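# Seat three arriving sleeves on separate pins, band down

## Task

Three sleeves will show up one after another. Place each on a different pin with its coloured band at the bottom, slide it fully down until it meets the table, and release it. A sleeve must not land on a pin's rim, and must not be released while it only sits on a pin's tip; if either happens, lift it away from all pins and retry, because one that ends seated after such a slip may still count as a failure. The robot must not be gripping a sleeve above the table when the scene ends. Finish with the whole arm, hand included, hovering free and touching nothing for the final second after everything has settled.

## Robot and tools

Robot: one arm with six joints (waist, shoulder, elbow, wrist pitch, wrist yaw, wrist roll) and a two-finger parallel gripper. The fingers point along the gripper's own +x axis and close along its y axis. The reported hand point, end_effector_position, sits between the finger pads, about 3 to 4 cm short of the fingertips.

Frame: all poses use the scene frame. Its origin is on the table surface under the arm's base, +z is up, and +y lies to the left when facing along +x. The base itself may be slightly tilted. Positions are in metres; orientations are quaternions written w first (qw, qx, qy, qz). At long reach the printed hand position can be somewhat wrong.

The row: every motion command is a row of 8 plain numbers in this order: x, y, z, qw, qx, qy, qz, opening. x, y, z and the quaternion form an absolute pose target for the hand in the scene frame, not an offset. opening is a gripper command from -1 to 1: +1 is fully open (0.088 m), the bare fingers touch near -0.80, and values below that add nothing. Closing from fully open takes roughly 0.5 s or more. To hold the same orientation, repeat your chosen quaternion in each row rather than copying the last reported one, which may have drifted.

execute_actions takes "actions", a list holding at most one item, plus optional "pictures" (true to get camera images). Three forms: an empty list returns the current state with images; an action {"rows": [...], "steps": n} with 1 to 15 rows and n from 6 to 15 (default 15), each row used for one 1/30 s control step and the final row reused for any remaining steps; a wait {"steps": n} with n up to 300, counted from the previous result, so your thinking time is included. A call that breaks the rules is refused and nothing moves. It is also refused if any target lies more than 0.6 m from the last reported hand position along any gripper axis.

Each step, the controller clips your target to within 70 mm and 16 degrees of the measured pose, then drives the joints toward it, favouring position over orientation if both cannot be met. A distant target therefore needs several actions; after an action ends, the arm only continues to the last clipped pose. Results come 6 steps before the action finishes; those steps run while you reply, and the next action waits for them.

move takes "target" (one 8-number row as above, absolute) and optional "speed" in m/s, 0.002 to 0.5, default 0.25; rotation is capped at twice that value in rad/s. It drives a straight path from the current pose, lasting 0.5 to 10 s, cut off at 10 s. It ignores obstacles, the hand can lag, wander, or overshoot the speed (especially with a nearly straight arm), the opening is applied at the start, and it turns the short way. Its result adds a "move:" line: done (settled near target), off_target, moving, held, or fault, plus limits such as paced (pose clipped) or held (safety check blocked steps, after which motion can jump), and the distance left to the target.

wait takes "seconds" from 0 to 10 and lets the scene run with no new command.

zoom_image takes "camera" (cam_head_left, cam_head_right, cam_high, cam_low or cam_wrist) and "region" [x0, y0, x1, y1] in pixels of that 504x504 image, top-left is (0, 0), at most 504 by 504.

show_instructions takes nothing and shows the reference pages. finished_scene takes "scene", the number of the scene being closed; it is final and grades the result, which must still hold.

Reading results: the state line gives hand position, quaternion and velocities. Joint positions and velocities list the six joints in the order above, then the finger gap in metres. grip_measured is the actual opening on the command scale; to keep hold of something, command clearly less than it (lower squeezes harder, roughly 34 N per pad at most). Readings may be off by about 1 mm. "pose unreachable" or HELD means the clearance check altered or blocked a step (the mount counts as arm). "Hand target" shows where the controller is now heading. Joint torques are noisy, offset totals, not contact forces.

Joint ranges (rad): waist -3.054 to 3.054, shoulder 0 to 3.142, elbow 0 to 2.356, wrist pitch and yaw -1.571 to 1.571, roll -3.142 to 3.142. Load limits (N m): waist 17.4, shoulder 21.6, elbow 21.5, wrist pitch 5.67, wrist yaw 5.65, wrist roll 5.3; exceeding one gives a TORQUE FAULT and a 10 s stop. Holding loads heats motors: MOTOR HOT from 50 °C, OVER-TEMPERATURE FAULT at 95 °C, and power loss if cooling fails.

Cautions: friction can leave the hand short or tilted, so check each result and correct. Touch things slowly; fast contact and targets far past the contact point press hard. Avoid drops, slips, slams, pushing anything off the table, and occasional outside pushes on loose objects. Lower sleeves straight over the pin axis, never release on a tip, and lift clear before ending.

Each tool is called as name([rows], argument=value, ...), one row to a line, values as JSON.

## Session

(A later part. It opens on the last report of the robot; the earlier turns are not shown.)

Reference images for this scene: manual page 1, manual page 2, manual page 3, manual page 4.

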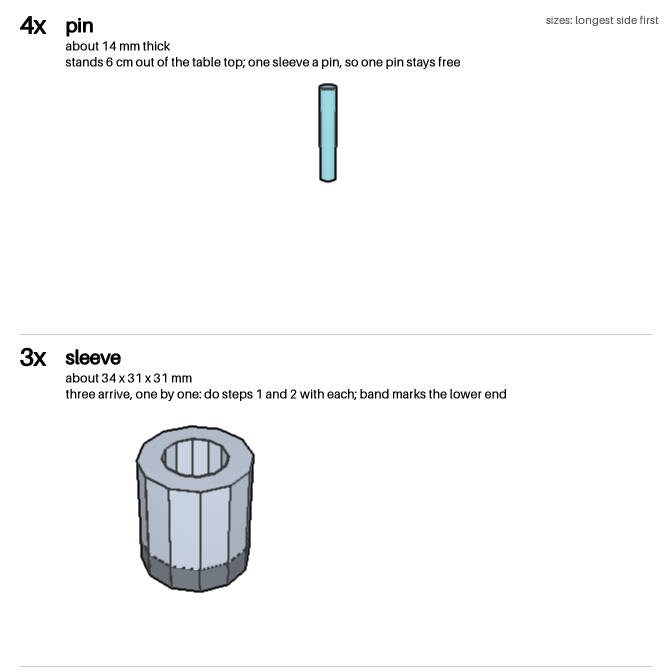

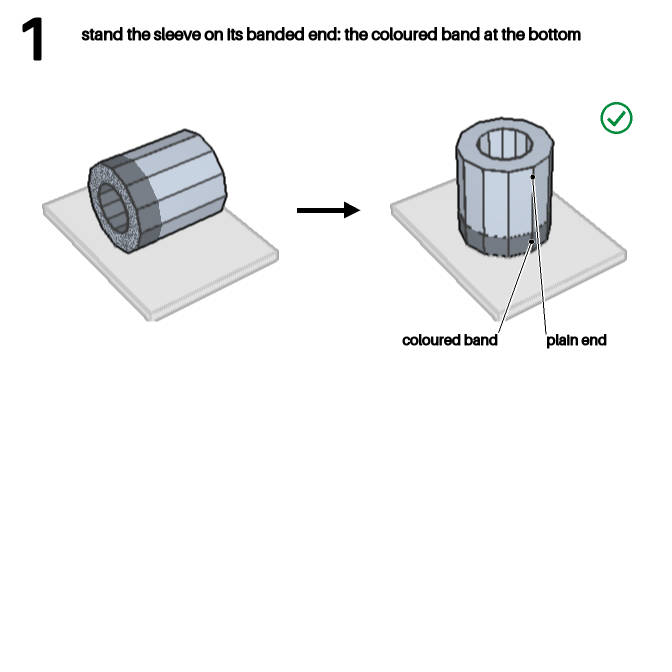

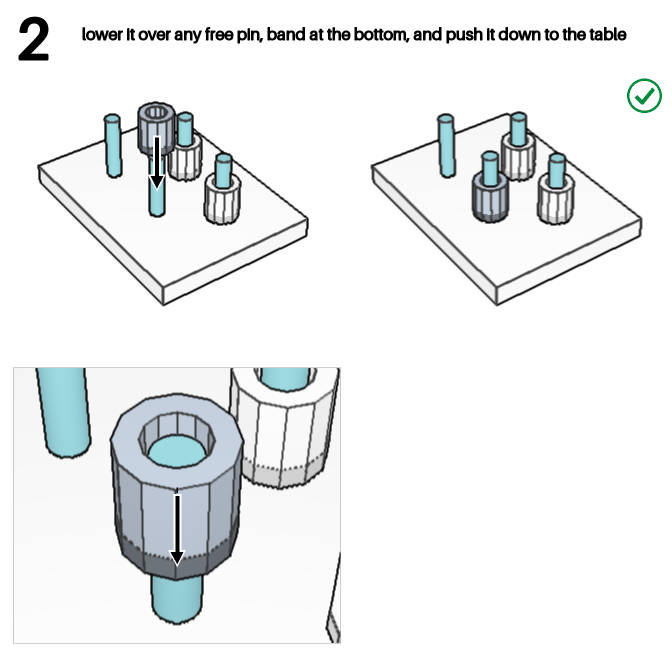

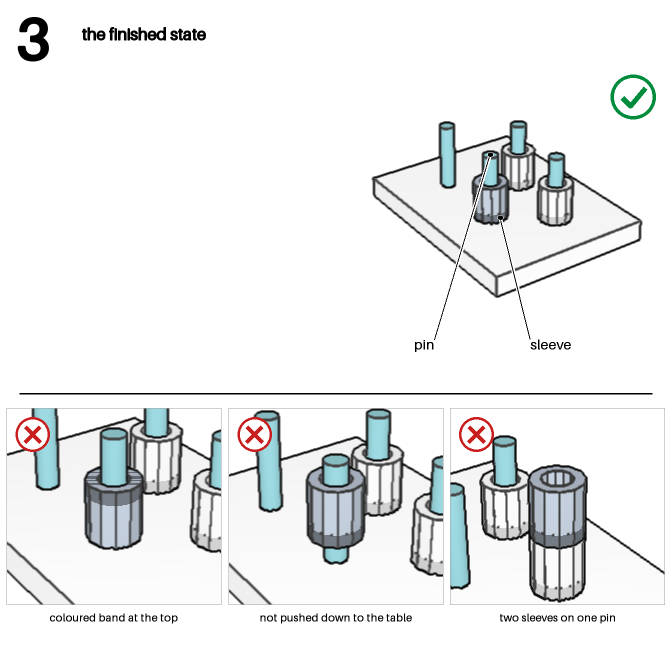

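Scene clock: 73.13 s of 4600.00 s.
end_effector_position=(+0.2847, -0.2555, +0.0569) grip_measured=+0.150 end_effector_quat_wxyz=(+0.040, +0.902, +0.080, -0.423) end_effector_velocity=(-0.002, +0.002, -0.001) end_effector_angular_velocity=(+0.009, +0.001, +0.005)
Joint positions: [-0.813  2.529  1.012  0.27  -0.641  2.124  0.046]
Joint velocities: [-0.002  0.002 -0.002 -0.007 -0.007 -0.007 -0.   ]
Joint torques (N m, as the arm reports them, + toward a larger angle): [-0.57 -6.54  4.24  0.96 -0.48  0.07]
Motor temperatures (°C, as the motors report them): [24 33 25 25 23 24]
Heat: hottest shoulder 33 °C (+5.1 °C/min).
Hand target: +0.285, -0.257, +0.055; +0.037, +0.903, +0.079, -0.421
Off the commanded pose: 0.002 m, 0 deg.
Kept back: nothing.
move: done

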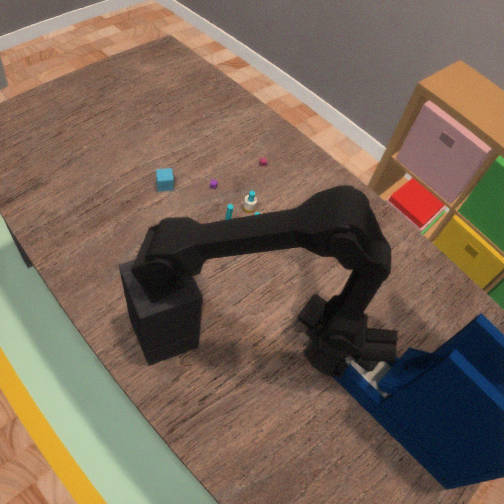

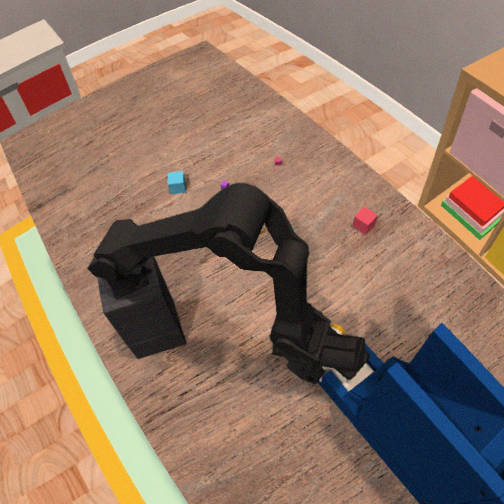

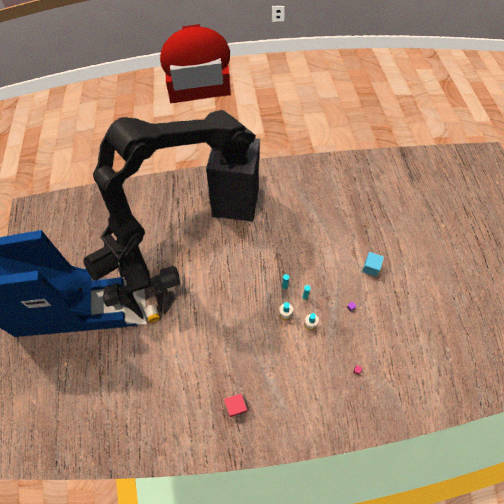

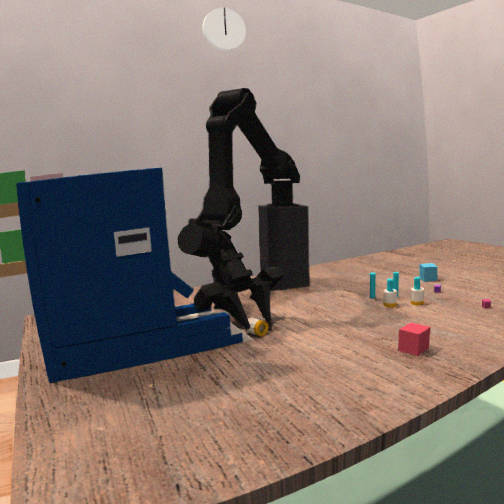

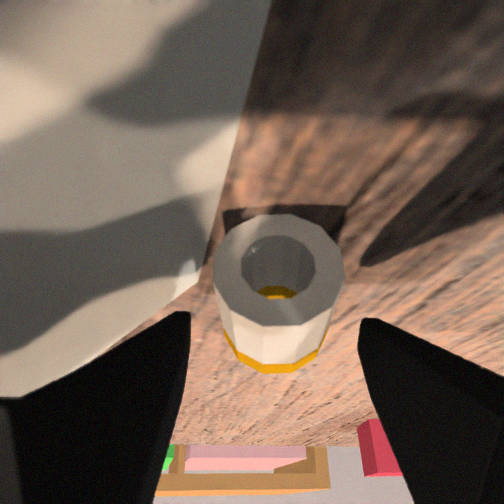

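move(target=[0.2847,-0.2578,0.041,0.0368,0.9029,0.0790,-0.4210,0.15], speed=0.04)

Scene clock: 74.07 s of 4600.00 s.
end_effector_position=(+0.2850, -0.2563, +0.0485) grip_measured=+0.149 end_effector_quat_wxyz=(+0.040, +0.903, +0.080, -0.420) end_effector_velocity=(-0.002, +0.002, +0.000) end_effector_angular_velocity=(+0.027, -0.009, -0.006)
Joint positions: [-0.816  2.564  1.026  0.295 -0.649  2.124  0.046]
Joint velocities: [-0.007  0.002 -0.002 -0.007 -0.022  0.007 -0.   ]
Joint torques (N m, as the arm reports them, + toward a larger angle): [-0.43 -4.97  5.26  1.3  -0.26  0.04]
Motor temperatures (°C, as the motors report them): [24 33 25 25 23 24]
Heat: hottest shoulder 33 °C (+5.1 °C/min).
Hand target: +0.285, -0.258, +0.041; +0.037, +0.903, +0.079, -0.421
Off the commanded pose: 0.008 m, 0 deg.
Kept back: nothing.
move: done

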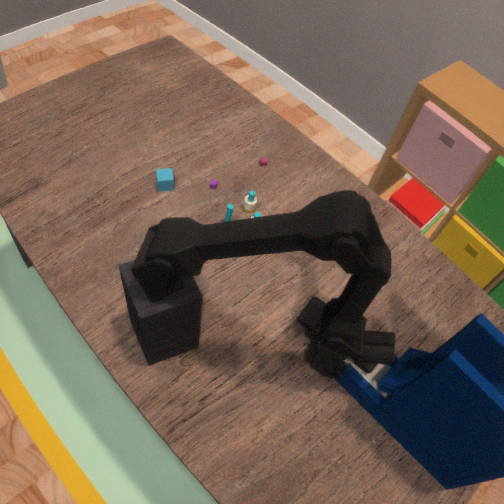

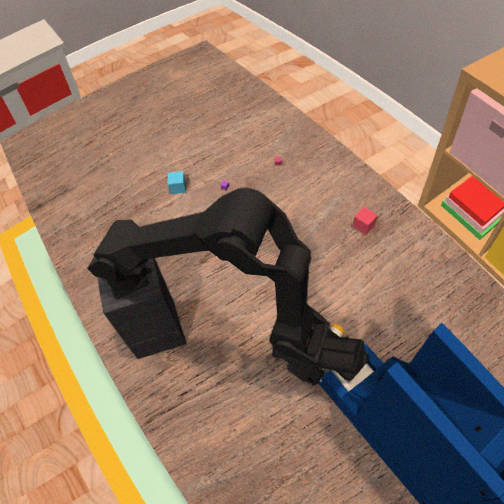

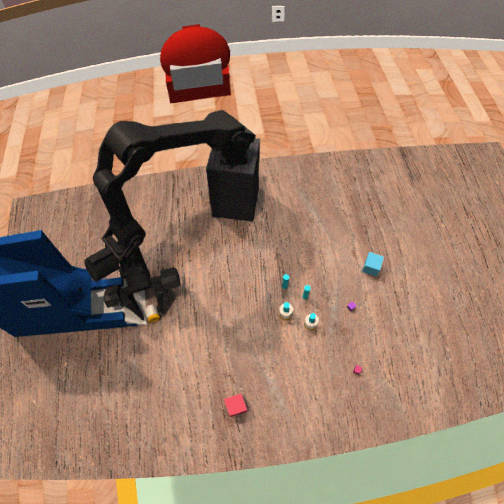

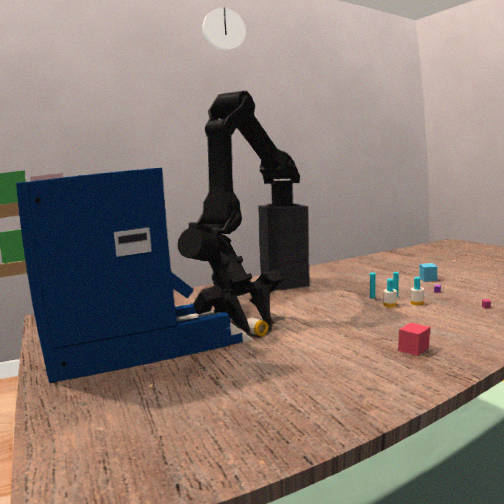

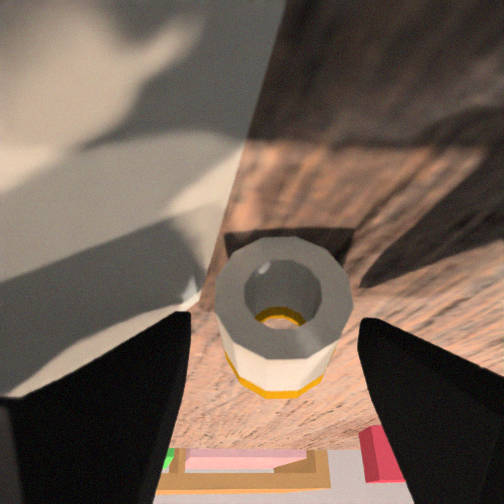

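move(target=[0.278,-0.217,0.049,0.0368,0.9029,0.0790,-0.4210,0.1], speed=0.03)

Scene clock: 76.17 s of 4600.00 s.
end_effector_position=(+0.2761, -0.2159, +0.0450) grip_measured=+0.100 end_effector_quat_wxyz=(+0.034, +0.902, +0.082, -0.422) end_effector_velocity=(+0.000, +0.000, +0.004) end_effector_angular_velocity=(+0.012, -0.020, -0.005)
Joint positions: [-0.763  2.543  0.864  0.462 -0.634  2.189  0.044]
Joint velocities: [-0.007 -0.007 -0.007  0.007 -0.022  0.007 -0.   ]
Joint torques (N m, as the arm reports them, + toward a larger angle): [ 0.06 -8.14  2.35  1.03 -0.13  0.17]
Motor temperatures (°C, as the motors report them): [24 33 25 26 23 24]
Heat: hottest shoulder 33 °C (+4.1 °C/min).
Hand target: +0.278, -0.217, +0.049; +0.037, +0.903, +0.079, -0.421
Off the commanded pose: 0.005 m, 1 deg.
Kept back: nothing.
move: done

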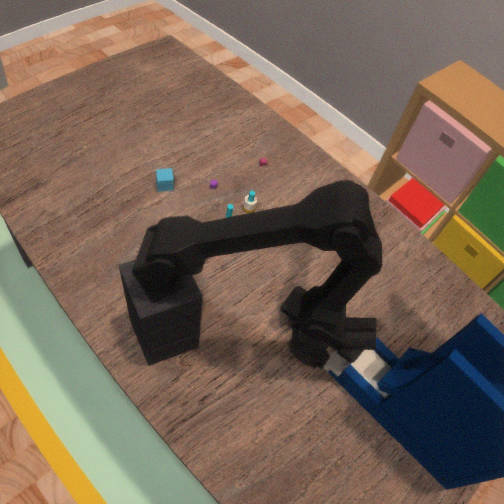

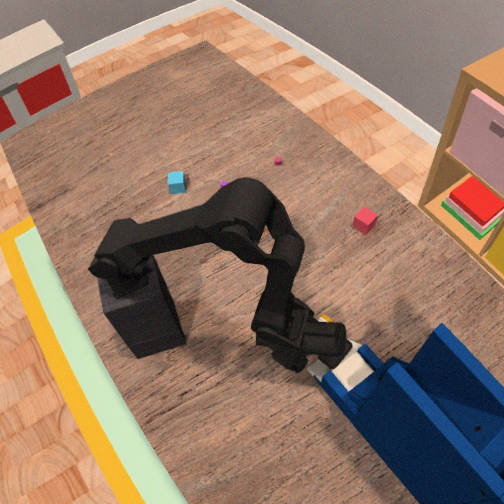

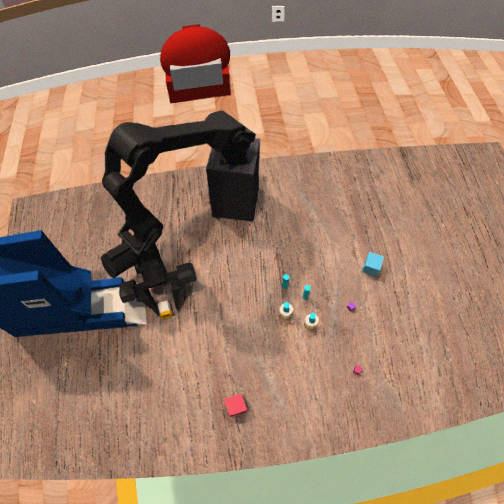

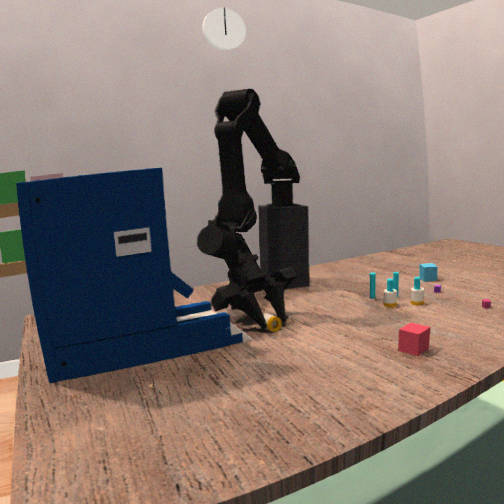

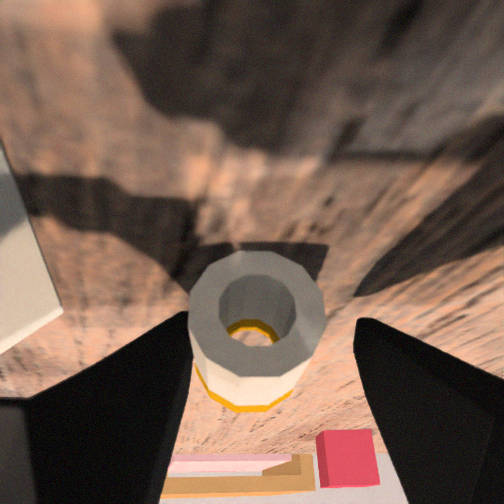

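Worked. Re-centre (back 7 mm) and lower.

move(target=[0.2785,-0.2235,0.040,0.0368,0.9029,0.0790,-0.4210,0.1], speed=0.03)

Scene clock: 78.47 s of 4600.00 s.
end_effector_position=(+0.2810, -0.2242, +0.0446) grip_measured=+0.100 end_effector_quat_wxyz=(+0.041, +0.904, +0.078, -0.417) end_effector_velocity=(-0.001, -0.002, +0.000) end_effector_angular_velocity=(-0.007, +0.006, +0.000)
Joint positions: [-0.766  2.554  0.893  0.46  -0.633  2.186  0.044]
Joint velocities: [-0.002 -0.002  0.002 -0.007  0.007 -0.007  0.   ]
Joint torques (N m, as the arm reports them, + toward a larger angle): [-0.55 -5.66  3.37  0.62 -0.23 -0.07]
Motor temperatures (°C, as the motors report them): [24 33 25 26 23 24]
Heat: hottest shoulder 33 °C (+4.0 °C/min).
Hand target: +0.278, -0.224, +0.040; +0.037, +0.903, +0.079, -0.421
Off the commanded pose: 0.005 m, 1 deg.
Kept back: nothing.
move: done

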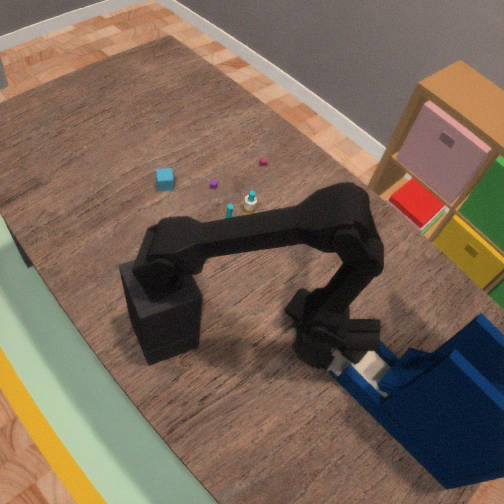

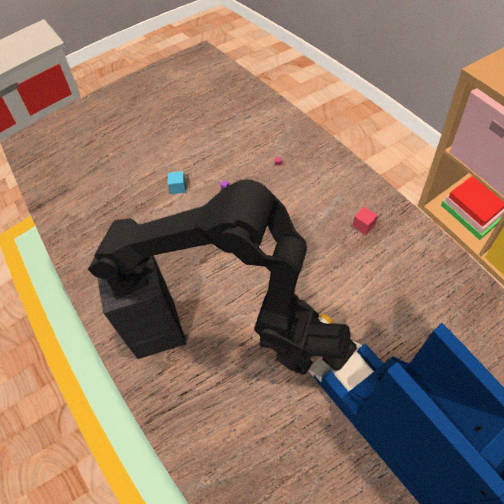

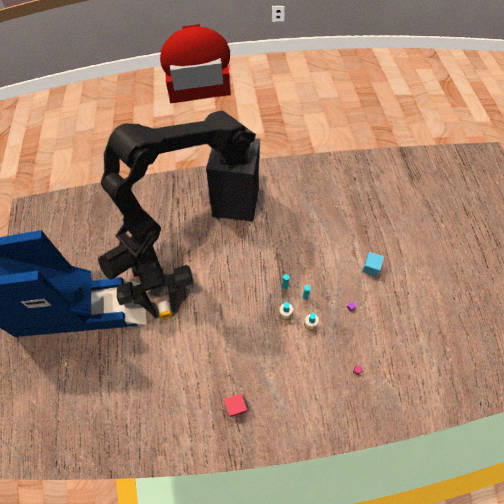

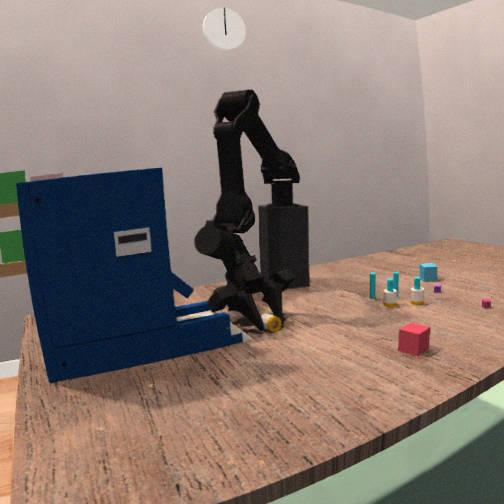

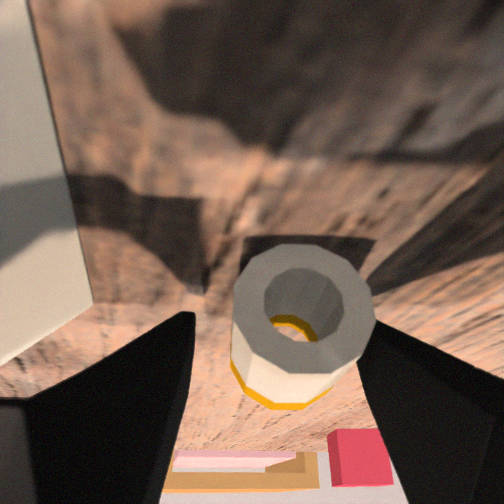

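move(target=[0.278,-0.2215,0.038,0.0368,0.9029,0.0790,-0.4210,0.1], speed=0.03)

Scene clock: 79.40 s of 4600.00 s.
end_effector_position=(+0.2815, -0.2250, +0.0440) grip_measured=+0.100 end_effector_quat_wxyz=(+0.044, +0.905, +0.077, -0.416) end_effector_velocity=(-0.002, +0.003, +0.000) end_effector_angular_velocity=(+0.009, +0.001, +0.006)
Joint positions: [-0.766  2.558  0.894  0.472 -0.633  2.186  0.044]
Joint velocities: [-0.002 -0.002 -0.007 -0.007 -0.007 -0.007  0.   ]
Joint torques (N m, as the arm reports them, + toward a larger angle): [-0.29 -5.42  2.83  0.79 -0.2   0.01]
Motor temperatures (°C, as the motors report them): [24 33 25 26 23 24]
Heat: hottest shoulder 33 °C (+4.0 °C/min).
Hand target: +0.278, -0.221, +0.038; +0.037, +0.903, +0.079, -0.421
Off the commanded pose: 0.008 m, 1 deg.
Kept back: nothing.
move: done

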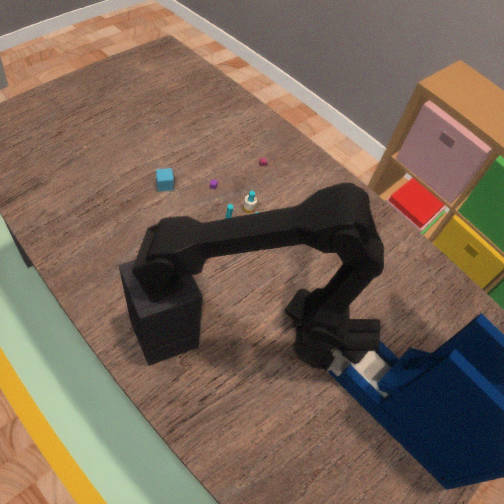

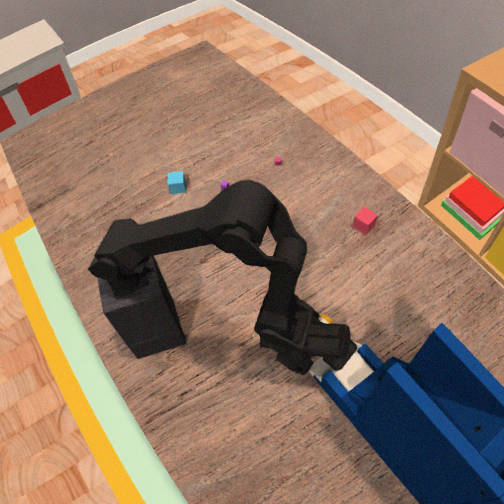

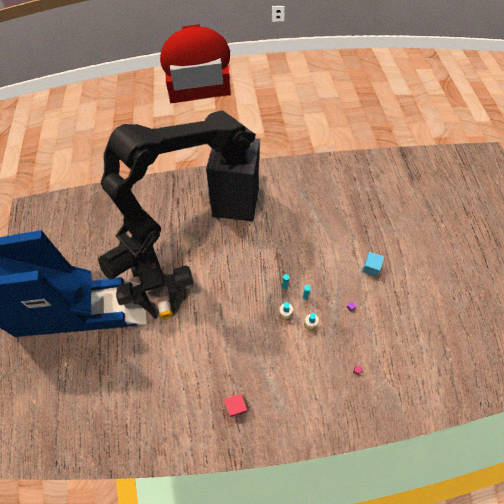

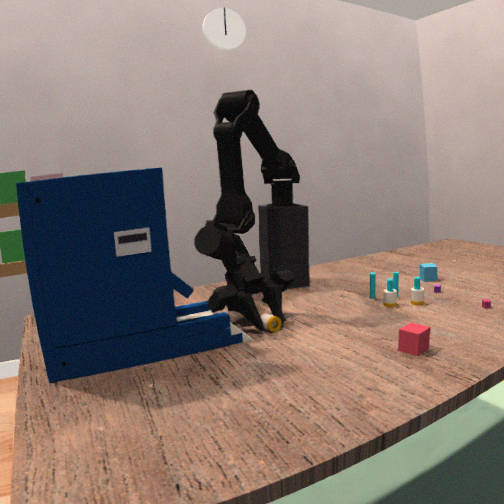

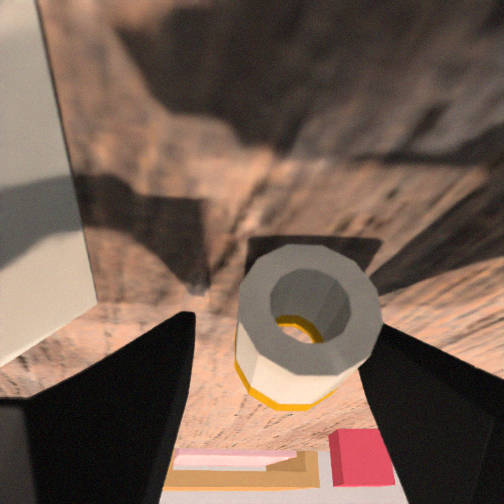

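move(target=[0.2755,-0.19,0.0455,0.0368,0.9029,0.0790,-0.4210,0.0], speed=0.035)

Scene clock: 81.00 s of 4600.00 s.
end_effector_position=(+0.2735, -0.1890, +0.0419) grip_measured=+0.000 end_effector_quat_wxyz=(+0.034, +0.902, +0.082, -0.422) end_effector_velocity=(+0.000, -0.001, +0.002) end_effector_angular_velocity=(-0.022, -0.007, +0.006)
Joint positions: [-0.708  2.548  0.767  0.599 -0.614  2.251  0.039]
Joint velocities: [ 0.002 -0.007 -0.012  0.022  0.007 -0.007  0.   ]
Joint torques (N m, as the arm reports them, + toward a larger angle): [ 0.11 -7.6   1.97  1.1  -0.13  0.18]
Motor temperatures (°C, as the motors report them): [24 33 25 26 23 24]
Heat: hottest shoulder 33 °C (+4.0 °C/min).
Hand target: +0.275, -0.190, +0.045; +0.037, +0.903, +0.079, -0.421
Off the commanded pose: 0.004 m, 1 deg.
Kept back: nothing.
move: done

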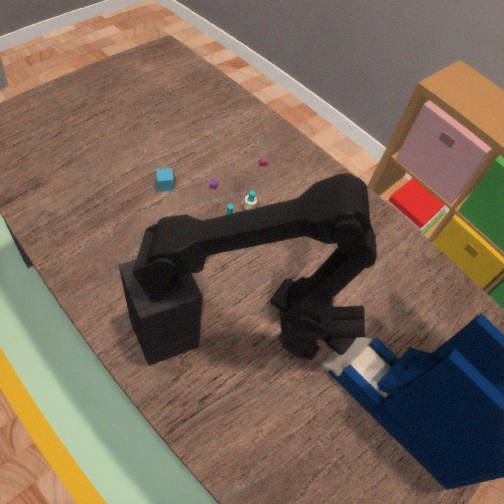

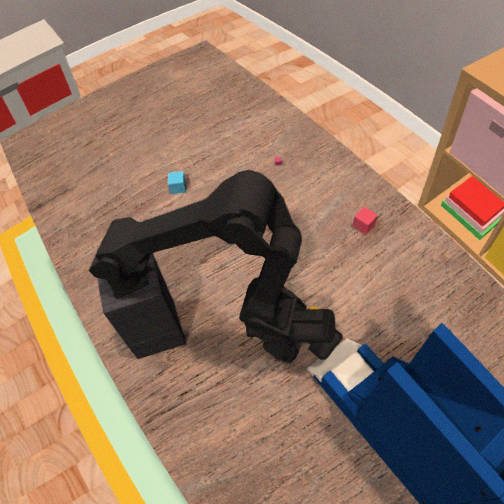

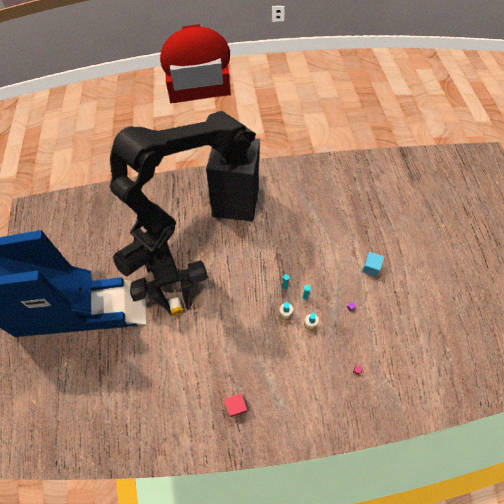

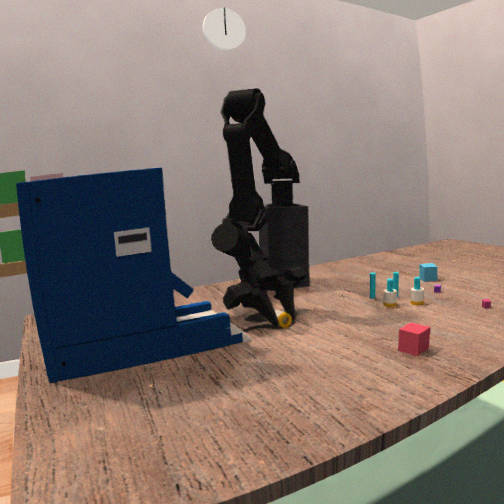

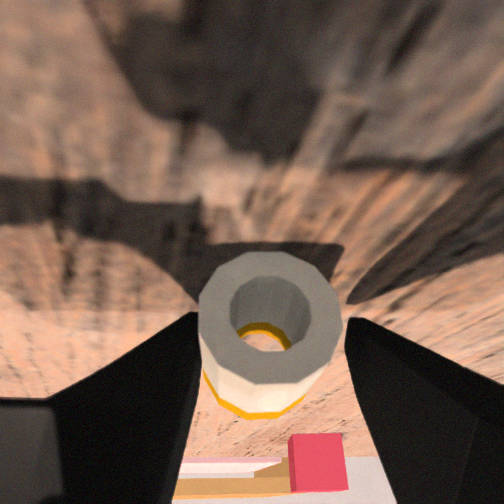

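move(target=[0.2745,-0.1895,0.043,0.0368,0.9029,0.0790,-0.4210,-0.45])

move(target=[0.2755,-0.18,0.11,0.0368,0.9029,0.0790,-0.4210,-0.45], speed=0.2)

Scene clock: 81.93 s of 4600.00 s.
end_effector_position=(+0.2744, -0.1900, +0.0425) grip_measured=-0.186 end_effector_quat_wxyz=(+0.037, +0.903, +0.081, -0.420) end_effector_velocity=(+0.000, -0.000, +0.001) end_effector_angular_velocity=(+0.002, -0.004, +0.006)
Joint positions: [-0.708  2.547  0.767  0.608 -0.613  2.252  0.03 ]
Joint velocities: [-0.002 -0.002  0.002 -0.007 -0.007 -0.007  0.   ]
Joint torques (N m, as the arm reports them, + toward a larger angle): [ 0.01 -6.75  1.98  1.12 -0.14  0.13]
Motor temperatures (°C, as the motors report them): [24 34 25 26 23 24]
Heat: hottest shoulder 34 °C (+5.0 °C/min).
Hand target: +0.275, -0.189, +0.043; +0.037, +0.903, +0.079, -0.421
Off the commanded pose: 0.001 m, 0 deg.
Kept back: nothing.
move: done

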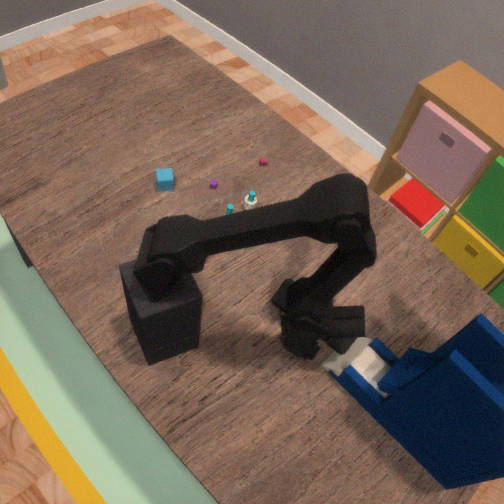

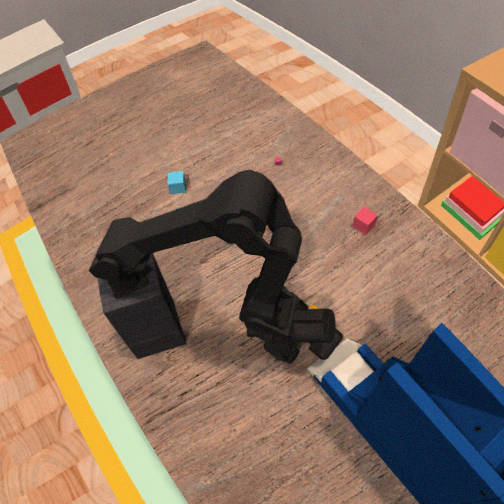

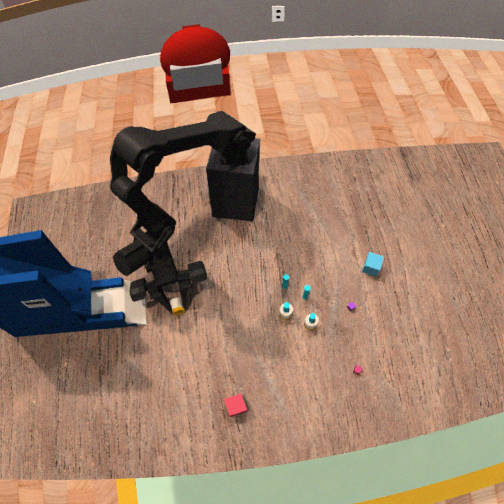

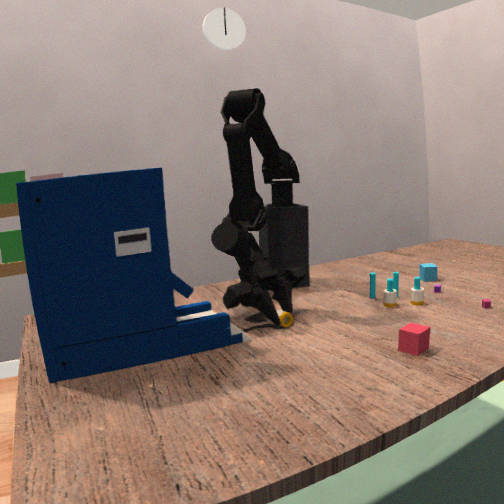

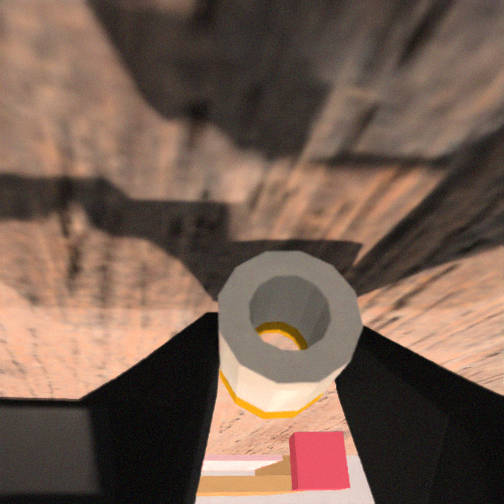

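Scene clock: 82.90 s of 4600.00 s.
end_effector_position=(+0.2748, -0.1801, +0.1070) grip_measured=-0.186 end_effector_quat_wxyz=(+0.036, +0.903, +0.081, -0.421) end_effector_velocity=(+0.001, -0.001, +0.005) end_effector_angular_velocity=(-0.015, -0.012, +0.018)
Joint positions: [-0.69   2.244  0.655  0.425 -0.606  2.271  0.03 ]
Joint velocities: [-0.002 -0.017 -0.002 -0.007 -0.007 -0.022 -0.   ]
Joint torques (N m, as the arm reports them, + toward a larger angle): [ 0.08 -7.13  2.81  0.74 -0.12  0.16]
Motor temperatures (°C, as the motors report them): [24 34 25 26 23 24]
Heat: hottest shoulder 34 °C (+5.0 °C/min).
Hand target: +0.275, -0.180, +0.110; +0.037, +0.903, +0.079, -0.421
Off the commanded pose: 0.003 m, 0 deg.
Kept back: nothing.
move: done

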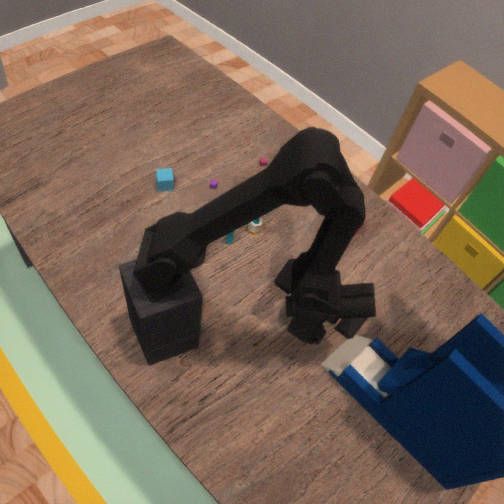

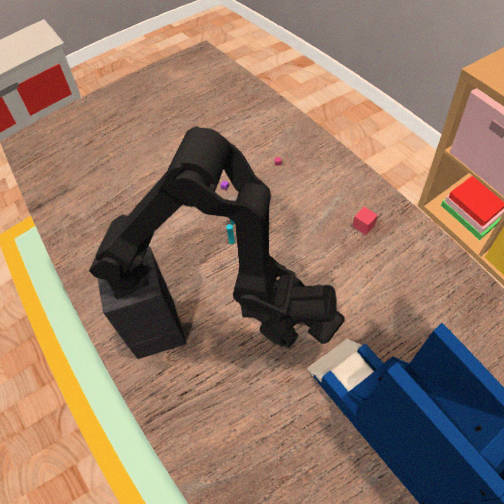

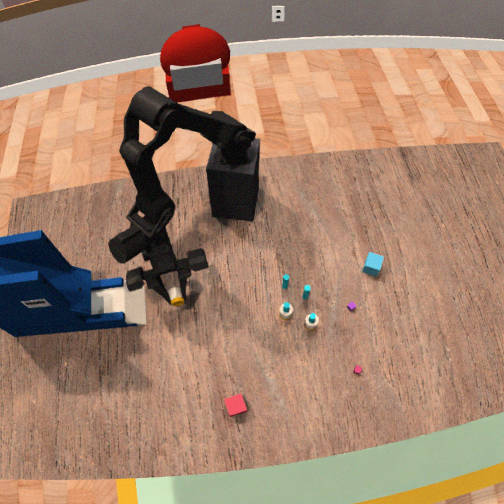

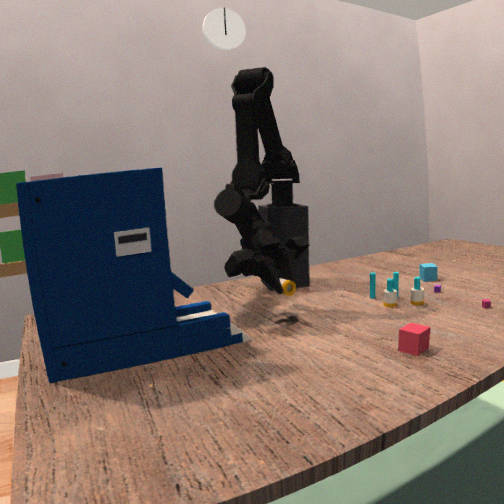

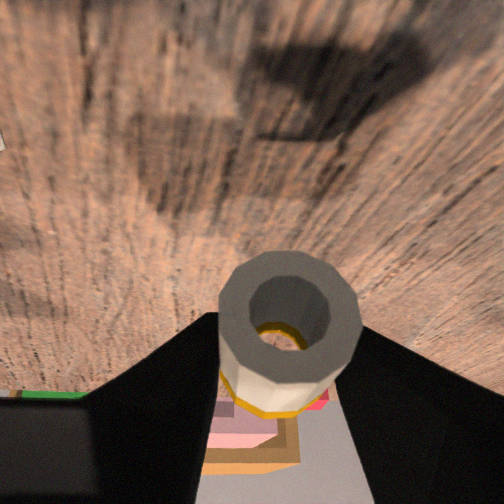

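move(target=[0.345,-0.08,0.085,0.9337,0.0387,0.3398,-0.1064,-0.45], speed=0.45)

move(target=[0.345,-0.08,0.035,0.9337,0.0387,0.3398,-0.1064,-0.45], speed=0.06)

Scene clock: 87.93 s of 4600.00 s.
end_effector_position=(+0.3444, -0.0799, +0.0870) grip_measured=-0.188 end_effector_quat_wxyz=(+0.934, +0.046, +0.338, -0.108) end_effector_velocity=(-0.004, +0.001, -0.003) end_effector_angular_velocity=(-0.008, +0.019, +0.017)
Joint positions: [-0.081  2.51   0.511  1.306 -0.022  0.042  0.03 ]
Joint velocities: [-0.002  0.002 -0.007 -0.007 -0.007 -0.022 -0.   ]
Joint torques (N m, as the arm reports them, + toward a larger angle): [ 0.07 -5.11  2.28  1.96  0.15 -0.18]
Motor temperatures (°C, as the motors report them): [24 33 25 26 23 24]
Heat: hottest shoulder 33 °C (+3.0 °C/min).
Hand target: +0.345, -0.079, +0.086; +0.934, +0.040, +0.338, -0.107
Off the commanded pose: 0.002 m, 1 deg.
Kept back: nothing.
move: done

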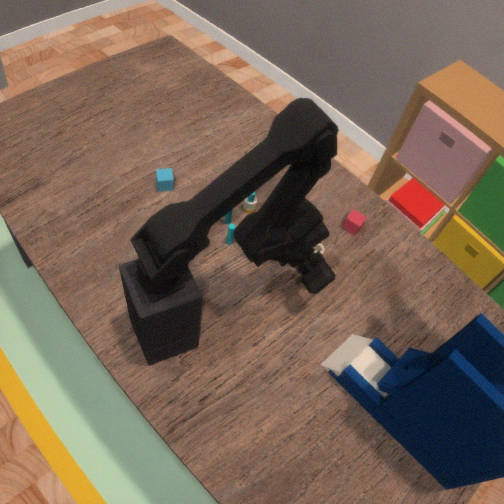

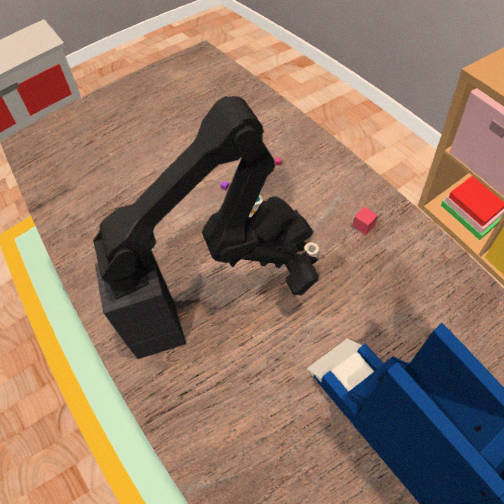

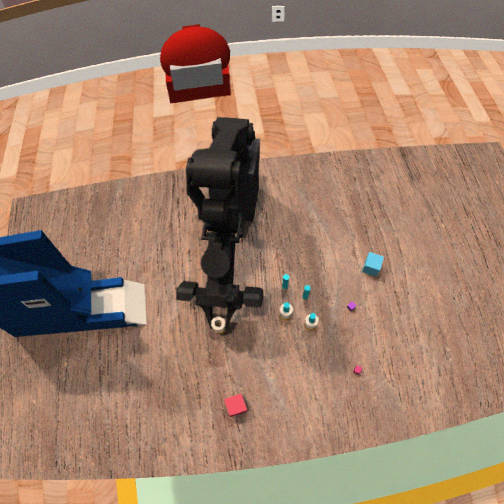

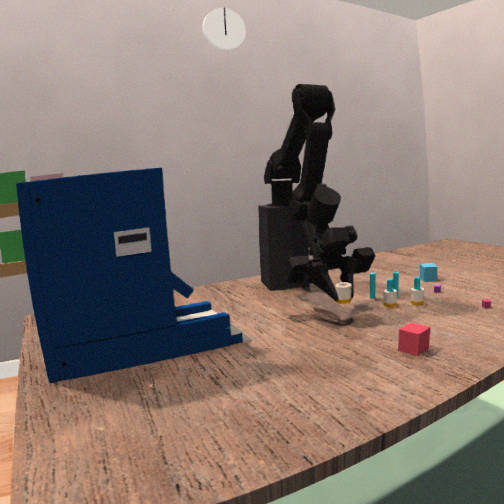

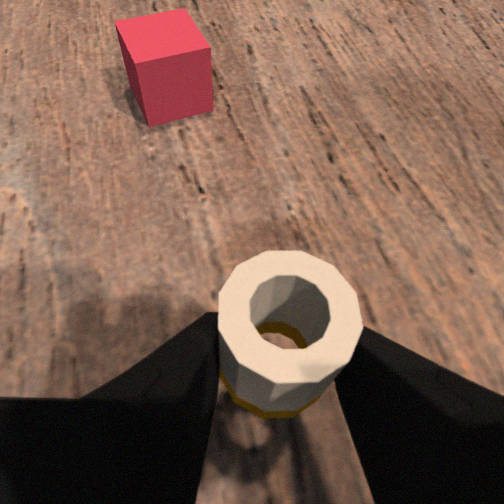

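Scene clock: 89.20 s of 4600.00 s.
end_effector_position=(+0.3459, -0.0807, +0.0376) grip_measured=-0.188 end_effector_quat_wxyz=(+0.934, +0.043, +0.338, -0.107) end_effector_velocity=(-0.004, +0.003, -0.006) end_effector_angular_velocity=(+0.014, +0.025, +0.018)
Joint positions: [-0.076  2.758  0.637  1.429 -0.02   0.04   0.03 ]
Joint velocities: [-0.002  0.007  0.002 -0.022 -0.022 -0.007 -0.   ]
Joint torques (N m, as the arm reports them, + toward a larger angle): [ 0.07 -5.11  1.66  1.85  0.18 -0.18]
Motor temperatures (°C, as the motors report them): [24 33 25 26 23 24]
Heat: hottest shoulder 33 °C (+2.0 °C/min).
Hand target: +0.345, -0.080, +0.035; +0.934, +0.039, +0.340, -0.107
Off the commanded pose: 0.003 m, 1 deg.
Kept back: nothing.
move: done

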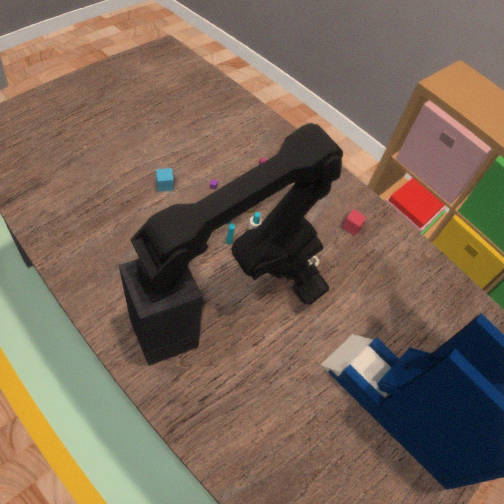

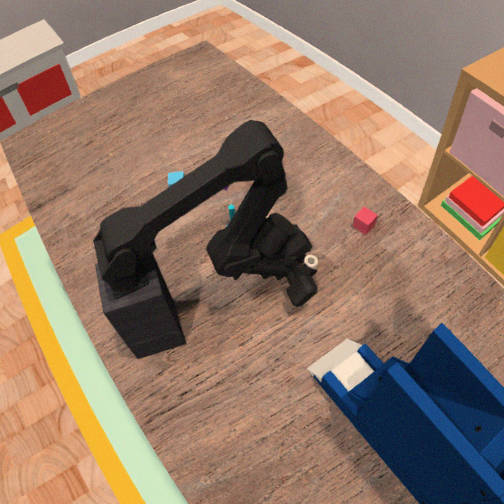

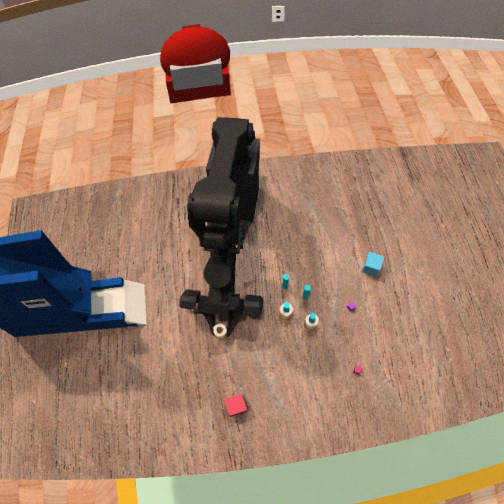

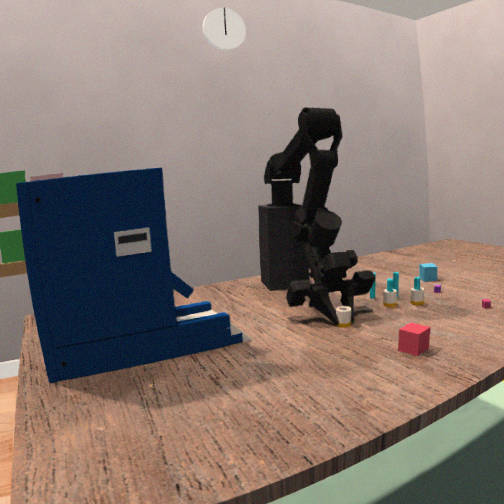

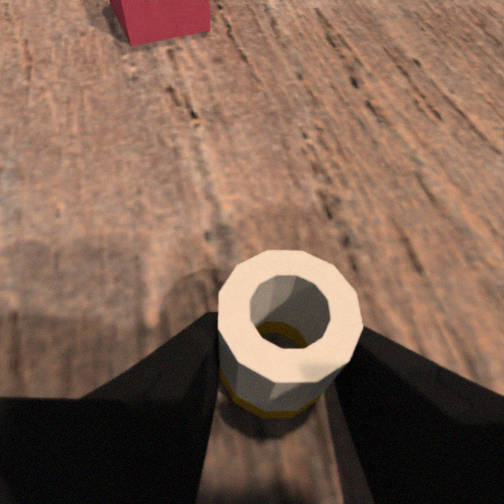

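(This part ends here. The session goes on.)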